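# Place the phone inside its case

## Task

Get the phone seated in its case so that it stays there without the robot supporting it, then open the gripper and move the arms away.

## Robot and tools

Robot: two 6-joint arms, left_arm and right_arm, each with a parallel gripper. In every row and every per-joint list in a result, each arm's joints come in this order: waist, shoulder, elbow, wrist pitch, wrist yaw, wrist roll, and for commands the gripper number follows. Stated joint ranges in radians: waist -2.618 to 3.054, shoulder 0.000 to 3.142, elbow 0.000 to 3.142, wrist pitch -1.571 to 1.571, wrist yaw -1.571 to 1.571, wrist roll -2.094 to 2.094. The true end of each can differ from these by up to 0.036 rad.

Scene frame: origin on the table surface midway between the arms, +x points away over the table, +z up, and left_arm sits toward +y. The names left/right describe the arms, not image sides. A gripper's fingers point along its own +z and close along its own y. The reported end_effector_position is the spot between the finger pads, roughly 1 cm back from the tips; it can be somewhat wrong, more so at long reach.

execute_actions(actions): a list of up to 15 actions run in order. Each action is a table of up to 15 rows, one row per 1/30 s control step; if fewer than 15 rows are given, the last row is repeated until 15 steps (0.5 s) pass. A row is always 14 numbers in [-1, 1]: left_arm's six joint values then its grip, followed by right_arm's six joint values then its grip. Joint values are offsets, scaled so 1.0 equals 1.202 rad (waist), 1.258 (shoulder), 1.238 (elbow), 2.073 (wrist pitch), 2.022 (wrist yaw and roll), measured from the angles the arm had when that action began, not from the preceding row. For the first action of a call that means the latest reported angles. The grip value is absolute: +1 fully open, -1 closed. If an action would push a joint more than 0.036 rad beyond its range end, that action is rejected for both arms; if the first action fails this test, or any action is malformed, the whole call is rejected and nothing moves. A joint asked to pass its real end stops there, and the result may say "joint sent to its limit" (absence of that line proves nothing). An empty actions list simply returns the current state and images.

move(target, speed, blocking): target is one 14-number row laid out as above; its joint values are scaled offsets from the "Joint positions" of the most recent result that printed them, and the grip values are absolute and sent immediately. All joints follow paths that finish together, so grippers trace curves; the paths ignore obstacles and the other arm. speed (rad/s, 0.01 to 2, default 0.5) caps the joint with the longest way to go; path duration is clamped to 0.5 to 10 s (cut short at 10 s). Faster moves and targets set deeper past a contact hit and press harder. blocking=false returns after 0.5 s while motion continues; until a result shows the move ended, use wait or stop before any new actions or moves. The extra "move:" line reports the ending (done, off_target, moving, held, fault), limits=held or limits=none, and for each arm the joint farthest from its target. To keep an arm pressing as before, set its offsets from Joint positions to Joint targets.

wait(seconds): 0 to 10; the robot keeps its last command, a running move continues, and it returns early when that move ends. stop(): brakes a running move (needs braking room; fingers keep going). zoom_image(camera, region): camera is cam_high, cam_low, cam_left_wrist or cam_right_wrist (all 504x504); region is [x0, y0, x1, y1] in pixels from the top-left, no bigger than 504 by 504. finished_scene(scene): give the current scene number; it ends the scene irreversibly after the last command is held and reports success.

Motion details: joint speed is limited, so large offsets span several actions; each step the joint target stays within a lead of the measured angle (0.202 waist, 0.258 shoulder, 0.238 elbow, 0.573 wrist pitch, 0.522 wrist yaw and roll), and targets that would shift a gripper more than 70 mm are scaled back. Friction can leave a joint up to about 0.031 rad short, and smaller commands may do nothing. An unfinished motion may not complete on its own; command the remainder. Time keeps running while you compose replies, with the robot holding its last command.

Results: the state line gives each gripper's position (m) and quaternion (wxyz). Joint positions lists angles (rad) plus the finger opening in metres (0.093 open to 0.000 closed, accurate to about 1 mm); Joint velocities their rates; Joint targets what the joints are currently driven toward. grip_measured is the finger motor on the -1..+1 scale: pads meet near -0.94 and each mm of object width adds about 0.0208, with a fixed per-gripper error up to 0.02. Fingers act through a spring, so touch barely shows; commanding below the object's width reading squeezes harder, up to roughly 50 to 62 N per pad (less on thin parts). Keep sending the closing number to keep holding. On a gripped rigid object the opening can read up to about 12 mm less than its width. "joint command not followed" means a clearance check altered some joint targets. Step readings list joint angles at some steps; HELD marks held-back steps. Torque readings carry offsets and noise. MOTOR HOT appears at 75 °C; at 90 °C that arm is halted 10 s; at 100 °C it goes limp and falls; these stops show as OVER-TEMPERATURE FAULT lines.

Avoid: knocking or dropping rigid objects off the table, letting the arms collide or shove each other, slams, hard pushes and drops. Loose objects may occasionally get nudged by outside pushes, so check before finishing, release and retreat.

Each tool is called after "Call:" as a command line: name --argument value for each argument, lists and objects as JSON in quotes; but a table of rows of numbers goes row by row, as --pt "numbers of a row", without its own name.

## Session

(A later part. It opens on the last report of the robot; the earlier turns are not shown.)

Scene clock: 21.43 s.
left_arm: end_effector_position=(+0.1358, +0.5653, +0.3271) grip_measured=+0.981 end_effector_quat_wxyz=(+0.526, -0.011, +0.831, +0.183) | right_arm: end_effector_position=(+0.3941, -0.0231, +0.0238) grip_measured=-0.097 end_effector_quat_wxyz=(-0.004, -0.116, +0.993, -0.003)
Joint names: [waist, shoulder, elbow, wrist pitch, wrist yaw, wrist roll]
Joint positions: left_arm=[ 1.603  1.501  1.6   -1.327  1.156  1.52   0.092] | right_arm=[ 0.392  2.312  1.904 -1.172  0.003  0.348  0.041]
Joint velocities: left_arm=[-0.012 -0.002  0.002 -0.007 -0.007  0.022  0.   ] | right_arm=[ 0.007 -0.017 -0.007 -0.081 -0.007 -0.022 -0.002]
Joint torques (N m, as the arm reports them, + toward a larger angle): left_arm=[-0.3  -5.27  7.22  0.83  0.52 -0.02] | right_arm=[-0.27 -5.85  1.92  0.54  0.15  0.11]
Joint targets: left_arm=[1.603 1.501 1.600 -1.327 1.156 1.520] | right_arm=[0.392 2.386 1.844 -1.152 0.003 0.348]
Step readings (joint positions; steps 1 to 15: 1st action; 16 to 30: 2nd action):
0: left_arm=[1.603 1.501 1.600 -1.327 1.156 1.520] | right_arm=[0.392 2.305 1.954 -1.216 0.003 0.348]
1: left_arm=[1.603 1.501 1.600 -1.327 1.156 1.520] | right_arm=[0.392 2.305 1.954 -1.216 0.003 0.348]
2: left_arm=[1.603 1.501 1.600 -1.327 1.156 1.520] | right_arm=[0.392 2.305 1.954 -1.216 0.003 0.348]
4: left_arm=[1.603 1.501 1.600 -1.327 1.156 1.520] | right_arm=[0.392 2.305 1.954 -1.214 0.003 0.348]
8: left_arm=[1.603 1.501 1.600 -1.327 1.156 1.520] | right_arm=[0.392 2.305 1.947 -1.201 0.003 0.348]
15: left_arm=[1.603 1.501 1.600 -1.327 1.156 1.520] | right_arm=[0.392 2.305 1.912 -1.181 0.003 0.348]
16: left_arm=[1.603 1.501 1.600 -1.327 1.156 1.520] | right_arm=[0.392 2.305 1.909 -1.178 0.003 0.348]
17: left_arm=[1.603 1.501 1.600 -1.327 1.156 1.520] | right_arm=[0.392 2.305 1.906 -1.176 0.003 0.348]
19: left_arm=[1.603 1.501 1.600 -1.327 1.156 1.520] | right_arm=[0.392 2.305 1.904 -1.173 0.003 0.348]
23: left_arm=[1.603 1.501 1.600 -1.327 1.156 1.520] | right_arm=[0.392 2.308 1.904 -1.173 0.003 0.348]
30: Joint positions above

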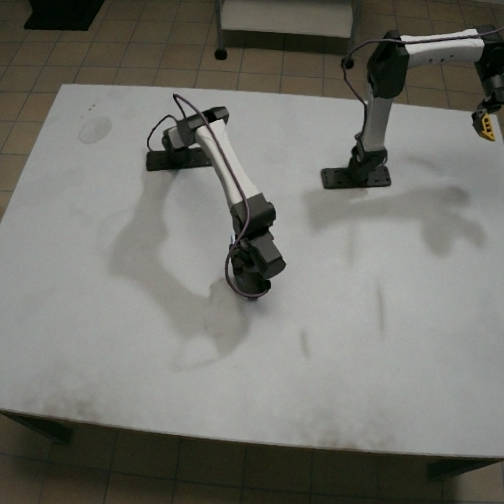

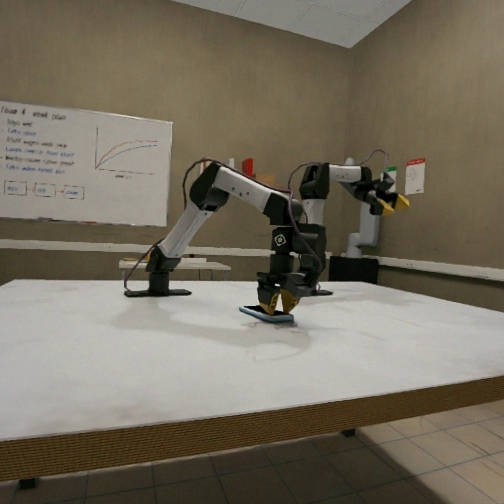

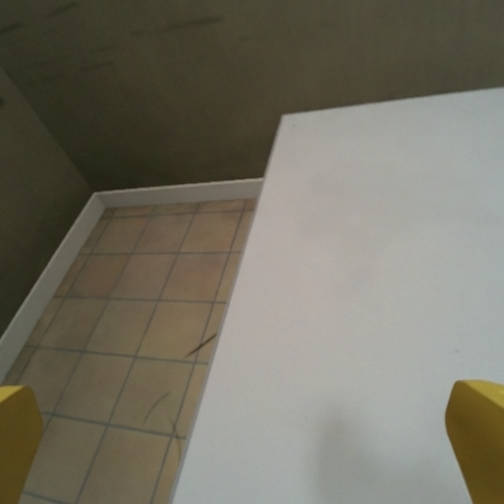

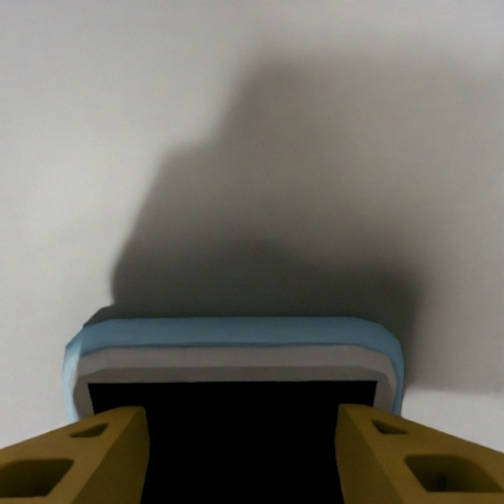

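Call:
execute_actions --actions '[[[0,0,0,0,0,0,1, 0,0.060,-0.051,0.010,0,0,-0.1],[0,0,0,0,0,0,1, 0,0.062,-0.054,0.011,0,0,-0.1],[0,0,0,0,0,0,1, 0,0.064,-0.057,0.012,0,0,-0.1],[0,0,0,0,0,0,1, 0,0.066,-0.060,0.013,0,0,-0.1],[0,0,0,0,0,0,1, 0,0.068,-0.063,0.014,0,0,-0.1],[0,0,0,0,0,0,1, 0,0.070,-0.066,0.015,0,0,-0.1],[0,0,0,0,0,0,1, 0,0.072,-0.068,0.016,0,0,-0.1],[0,0,0,0,0,0,1, 0,0.074,-0.070,0.017,0,0,-0.1],[0,0,0,0,0,0,1, 0,0.076,-0.072,0.018,0,0,-0.1],[0,0,0,0,0,0,1, 0,0.078,-0.074,0.019,0,0,-0.1],[0,0,0,0,0,0,1, 0,0.080,-0.077,0.020,0,0,-0.1]]]'

Call:
zoom_image --camera "cam_low" --region '[225, 270, 315, 330]'

Scene clock: 22.27 s.
left_arm: end_effector_position=(+0.1358, +0.5653, +0.3271) grip_measured=+0.981 end_effector_quat_wxyz=(+0.526, -0.011, +0.831, +0.183) | right_arm: end_effector_position=(+0.3935, -0.0236, +0.0189) grip_measured=-0.097 end_effector_quat_wxyz=(-0.005, -0.116, +0.993, -0.004)
Joint names: [waist, shoulder, elbow, wrist pitch, wrist yaw, wrist roll]
Joint positions: left_arm=[ 1.603  1.501  1.6   -1.327  1.156  1.52   0.092] | right_arm=[ 0.392  2.316  1.891 -1.159  0.003  0.348  0.041]
Joint velocities: left_arm=[ 0.002 -0.007  0.007 -0.022  0.022  0.022 -0.   ] | right_arm=[ 0.002 -0.027  0.007 -0.037  0.037 -0.022 -0.001]
Joint torques (N m, as the arm reports them, + toward a larger angle): left_arm=[-0.29 -5.4   7.26  0.82  0.52 -0.02] | right_arm=[-0.26 -4.38 -0.1   0.61  0.15  0.11]
Joint targets: left_arm=[1.603 1.501 1.600 -1.327 1.156 1.520] | right_arm=[0.392 2.412 1.808 -1.131 0.003 0.348]
Step readings (joint positions):
0: left_arm=[1.603 1.501 1.600 -1.327 1.156 1.520] | right_arm=[0.392 2.312 1.904 -1.172 0.003 0.348]
1: left_arm=[1.603 1.501 1.600 -1.327 1.156 1.520] | right_arm=[0.392 2.312 1.904 -1.172 0.003 0.348]
2: left_arm=[1.603 1.501 1.600 -1.327 1.156 1.520] | right_arm=[0.392 2.312 1.904 -1.172 0.003 0.348]
4: left_arm=[1.603 1.501 1.600 -1.327 1.156 1.520] | right_arm=[0.392 2.312 1.902 -1.171 0.003 0.348]
8: left_arm=[1.603 1.501 1.600 -1.327 1.156 1.520] | right_arm=[0.392 2.316 1.891 -1.159 0.003 0.348]
15: Joint positions above

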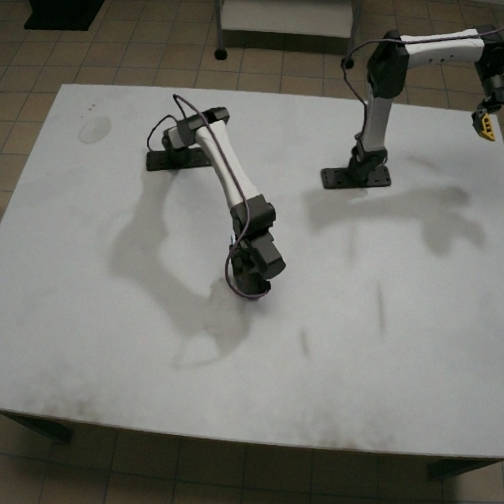

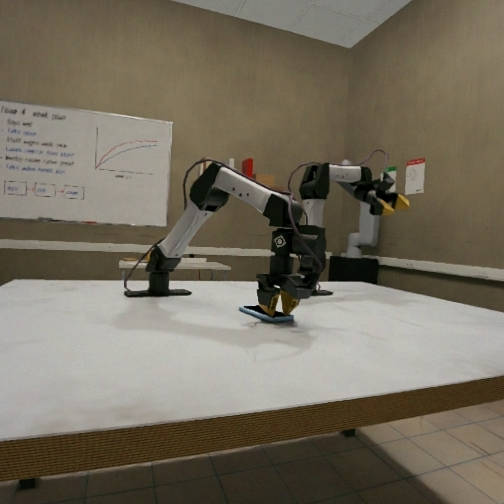

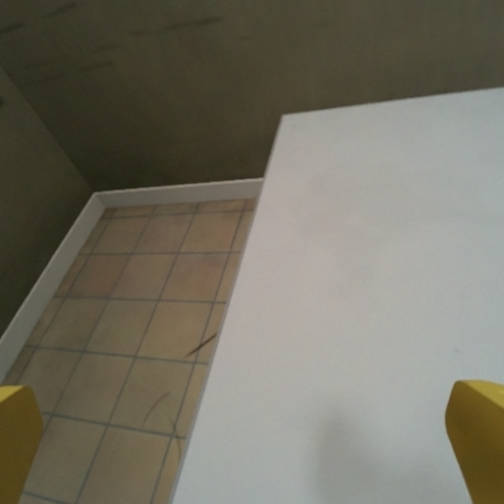

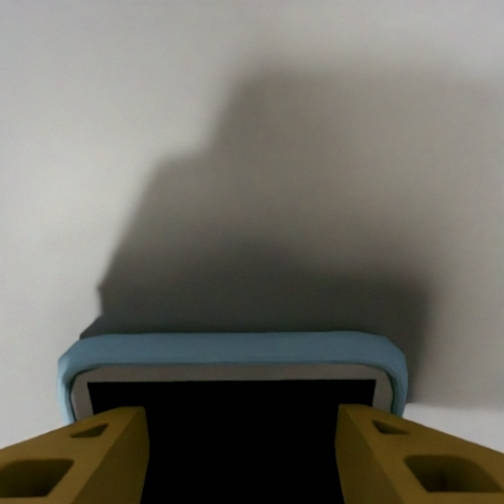

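Region (225, 270, 315, 330) of cam_low's 504x504 image, scaled by 5.600, with more detail than that image has.

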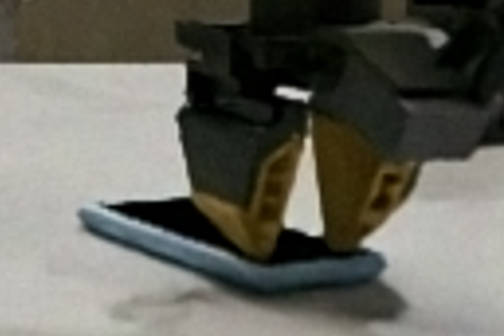

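Call:
move --target '[0,0,0,0,0,0,1, 0.0488,-0.2096,0.102,-0.162,0.0,0.030,-0.1]' --speed 0.4

Scene clock: 23.97 s.
left_arm: end_effector_position=(+0.1358, +0.5653, +0.3271) grip_measured=+0.981 end_effector_quat_wxyz=(+0.526, -0.011, +0.831, +0.183) | right_arm: end_effector_position=(+0.3440, -0.0319, +0.1469) grip_measured=-0.097 end_effector_quat_wxyz=(+0.010, -0.116, +0.993, +0.004)
Joint names: [waist, shoulder, elbow, wrist pitch, wrist yaw, wrist roll]
Joint positions: left_arm=[ 1.603  1.501  1.6   -1.327  1.156  1.52   0.092] | right_arm=[ 0.442  2.063  1.995 -1.482  0.003  0.397  0.041]
Joint velocities: left_arm=[-0.007 -0.012 -0.007 -0.007  0.051  0.007 -0.001] | right_arm=[-0.012  0.007  0.002 -0.007 -0.051  0.066  0.   ]
Joint torques (N m, as the arm reports them, + toward a larger angle): left_arm=[-0.28 -5.31  7.22  0.82  0.52 -0.02] | right_arm=[ 0.53 -9.93  9.06  0.25  0.16  0.22]
Joint targets: left_arm=[1.603 1.501 1.600 -1.327 1.156 1.520] | right_arm=[0.450 2.052 2.018 -1.495 0.003 0.408]
move: off_target (right_arm); limits=none; left_arm: farthest joint: the waist, 0.000 radians from its target (0.000 radians at the start); right_arm: farthest joint: the elbow, 0.022 radians from its target (0.126 radians at the start)

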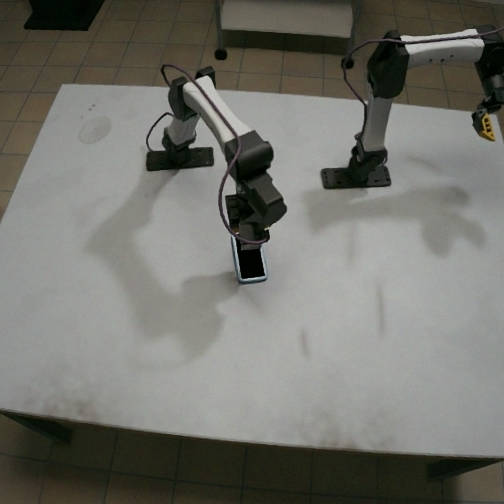

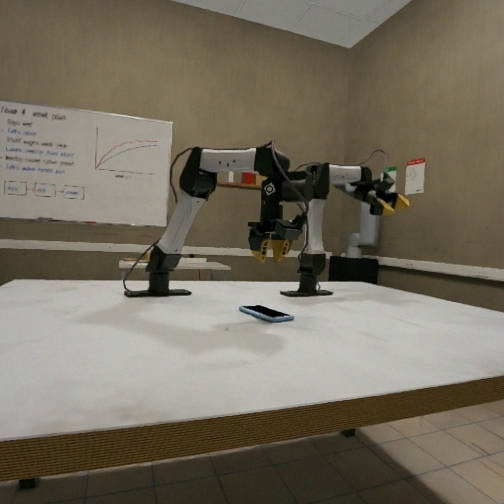

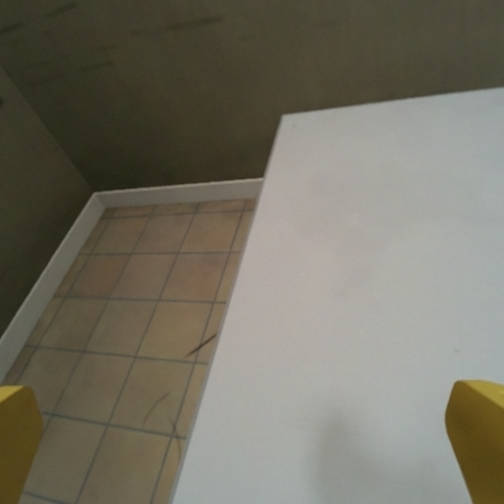

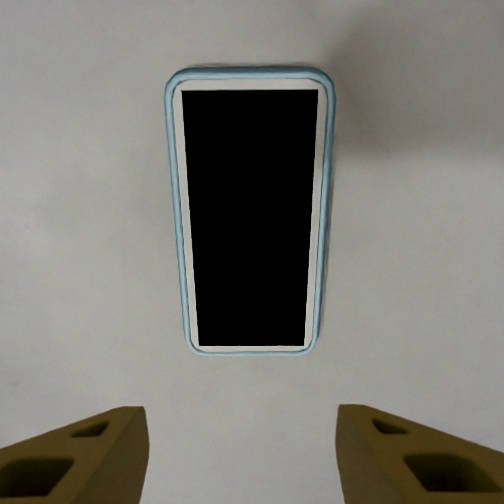

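Call:
zoom_image --camera "cam_right_wrist" --region '[150, 55, 350, 205]'

Call:
zoom_image --camera "cam_right_wrist" --region '[150, 230, 350, 380]'

Call:
zoom_image --camera "cam_low" --region '[230, 295, 300, 330]'

Region (150, 55, 350, 205) of cam_right_wrist's 504x504 image, scaled by 2.520, with more detail than that image has; it fills the top 378 rows of this view, and the rest is white.

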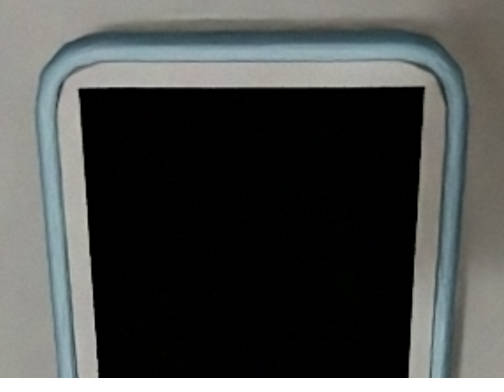

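Region (150, 230, 350, 380) of cam_right_wrist's 504x504 image, scaled by 2.520, with more detail than that image has; it fills the top 378 rows of this view, and the rest is white.

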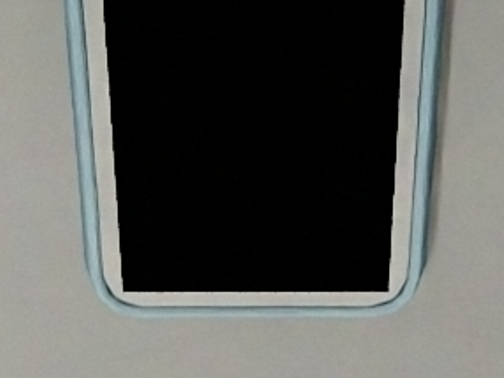

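Region (230, 295, 300, 330) of cam_low's 504x504 image, scaled by 7.200, with more detail than that image has.

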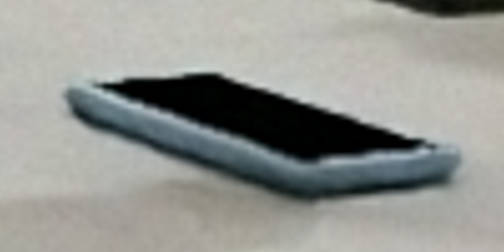

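Call:
zoom_image --camera "cam_right_wrist" --region '[175, 300, 235, 360]'

Call:
zoom_image --camera "cam_right_wrist" --region '[160, 60, 220, 120]'

Call:
zoom_image --camera "cam_right_wrist" --region '[270, 300, 330, 360]'

Call:
zoom_image --camera "cam_right_wrist" --region '[280, 60, 340, 120]'

Region (175, 300, 235, 360) of cam_right_wrist's 504x504 image, scaled by 8.400, with more detail than that image has.

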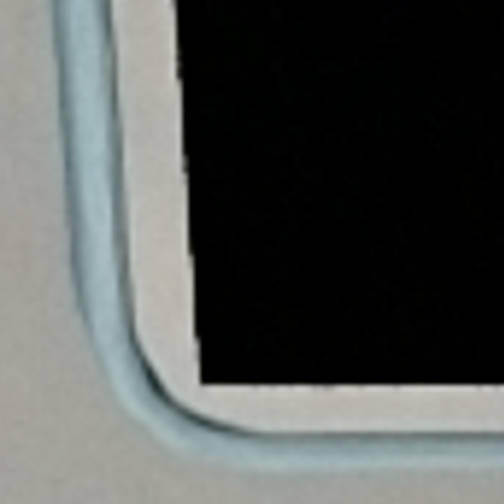

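Region (160, 60, 220, 120) of cam_right_wrist's 504x504 image, scaled by 8.400, with more detail than that image has.

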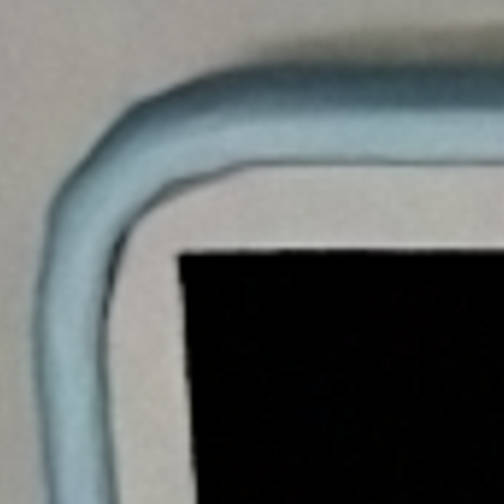

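Region (270, 300, 330, 360) of cam_right_wrist's 504x504 image, scaled by 8.400, with more detail than that image has.

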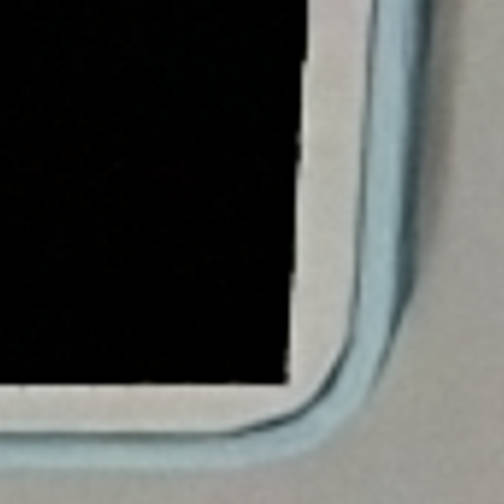

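Region (280, 60, 340, 120) of cam_right_wrist's 504x504 image, scaled by 8.400, with more detail than that image has.

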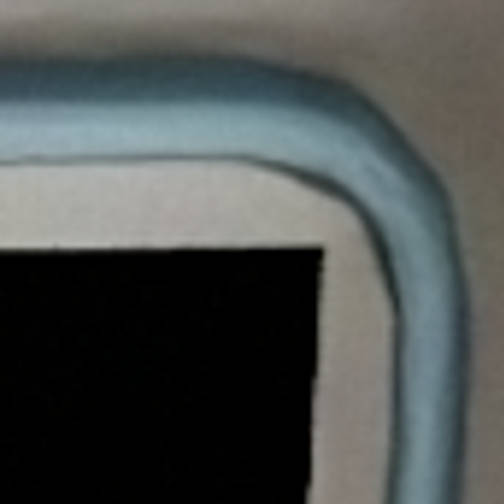

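Call:
move --target '[0,0,0,0,0,0,1, -0.45,-0.15,-0.1,0,0,0,-0.1]' --speed 0.8

Scene clock: 25.43 s.
left_arm: end_effector_position=(+0.1358, +0.5653, +0.3271) grip_measured=+0.981 end_effector_quat_wxyz=(+0.526, -0.011, +0.831, +0.183) | right_arm: end_effector_position=(+0.3927, -0.2349, +0.1846) grip_measured=-0.097 end_effector_quat_wxyz=(+0.048, +0.155, +0.987, +0.010)
Joint names: [waist, shoulder, elbow, wrist pitch, wrist yaw, wrist roll]
Joint positions: left_arm=[ 1.603  1.501  1.6   -1.327  1.156  1.52   0.092] | right_arm=[-0.102  1.894  1.902 -1.48   0.004  0.398  0.041]
Joint velocities: left_arm=[-0.012 -0.022 -0.002  0.022 -0.066 -0.11  -0.   ] | right_arm=[-0.012 -0.007 -0.007 -0.022 -0.022  0.037 -0.   ]
Joint torques (N m, as the arm reports them, + toward a larger angle): left_arm=[-0.3  -5.32  7.29  0.82  0.52 -0.01] | right_arm=[ 0.   -9.24  4.47  0.51  0.14  0.11]
Joint targets: left_arm=[1.603 1.501 1.600 -1.327 1.156 1.520] | right_arm=[-0.098 1.875 1.871 -1.482 0.003 0.398]
move: off_target (right_arm); limits=none; left_arm: farthest joint: the waist, 0.000 radians from its target (0.000 radians at the start); right_arm: farthest joint: the elbow, 0.031 radians from its target (0.124 radians at the start)

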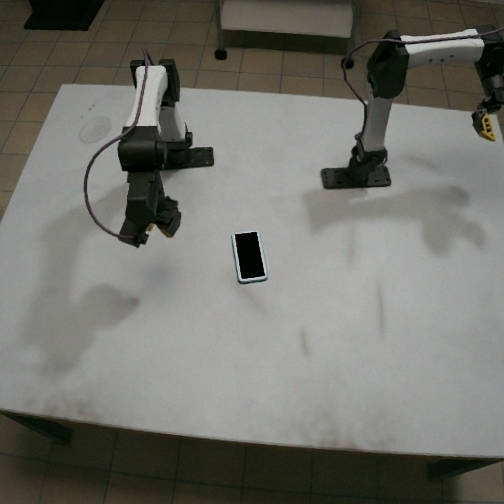

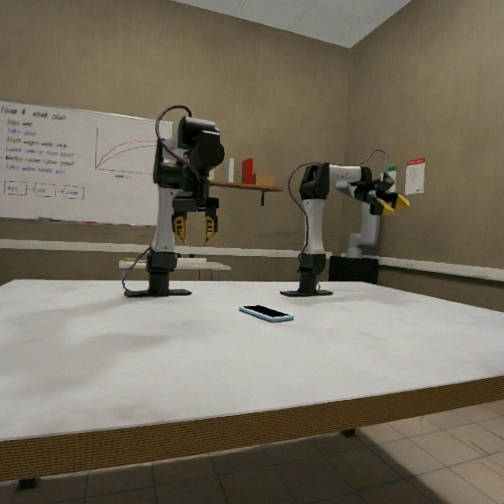

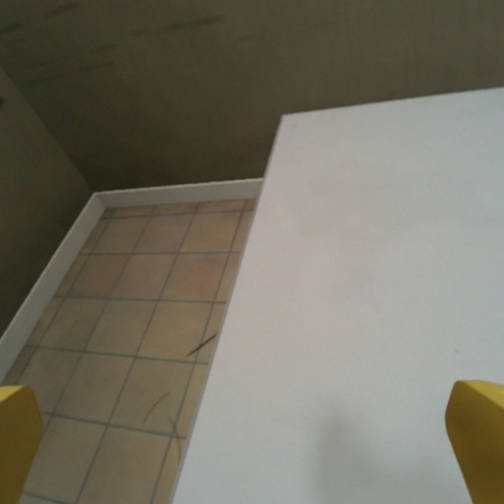

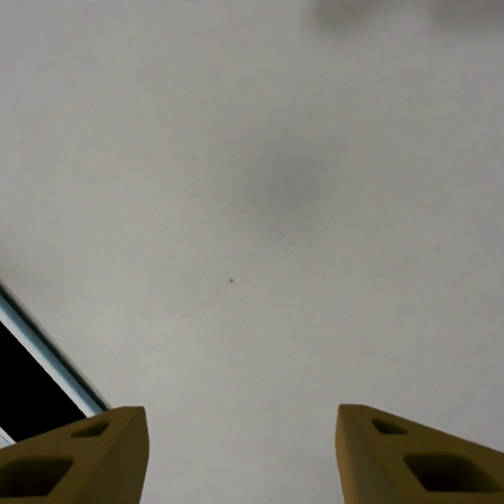

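Call:
zoom_image --camera "cam_high" --region '[215, 220, 285, 290]'

Call:
zoom_image --camera "cam_low" --region '[230, 295, 300, 330]'

Region (215, 220, 285, 290) of cam_high's 504x504 image, scaled by 7.200, with more detail than that image has.

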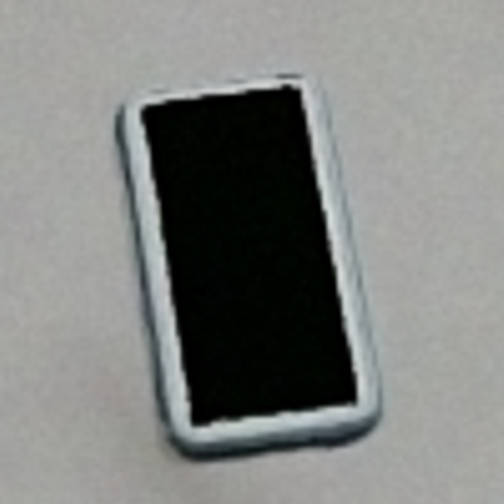

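Region (230, 295, 300, 330) of cam_low's 504x504 image, scaled by 7.200, with more detail than that image has.

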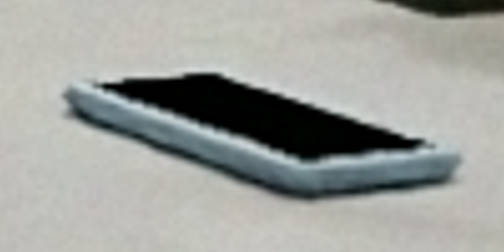

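Call:
finished_scene --scene 1

The scene is finished: the task was done.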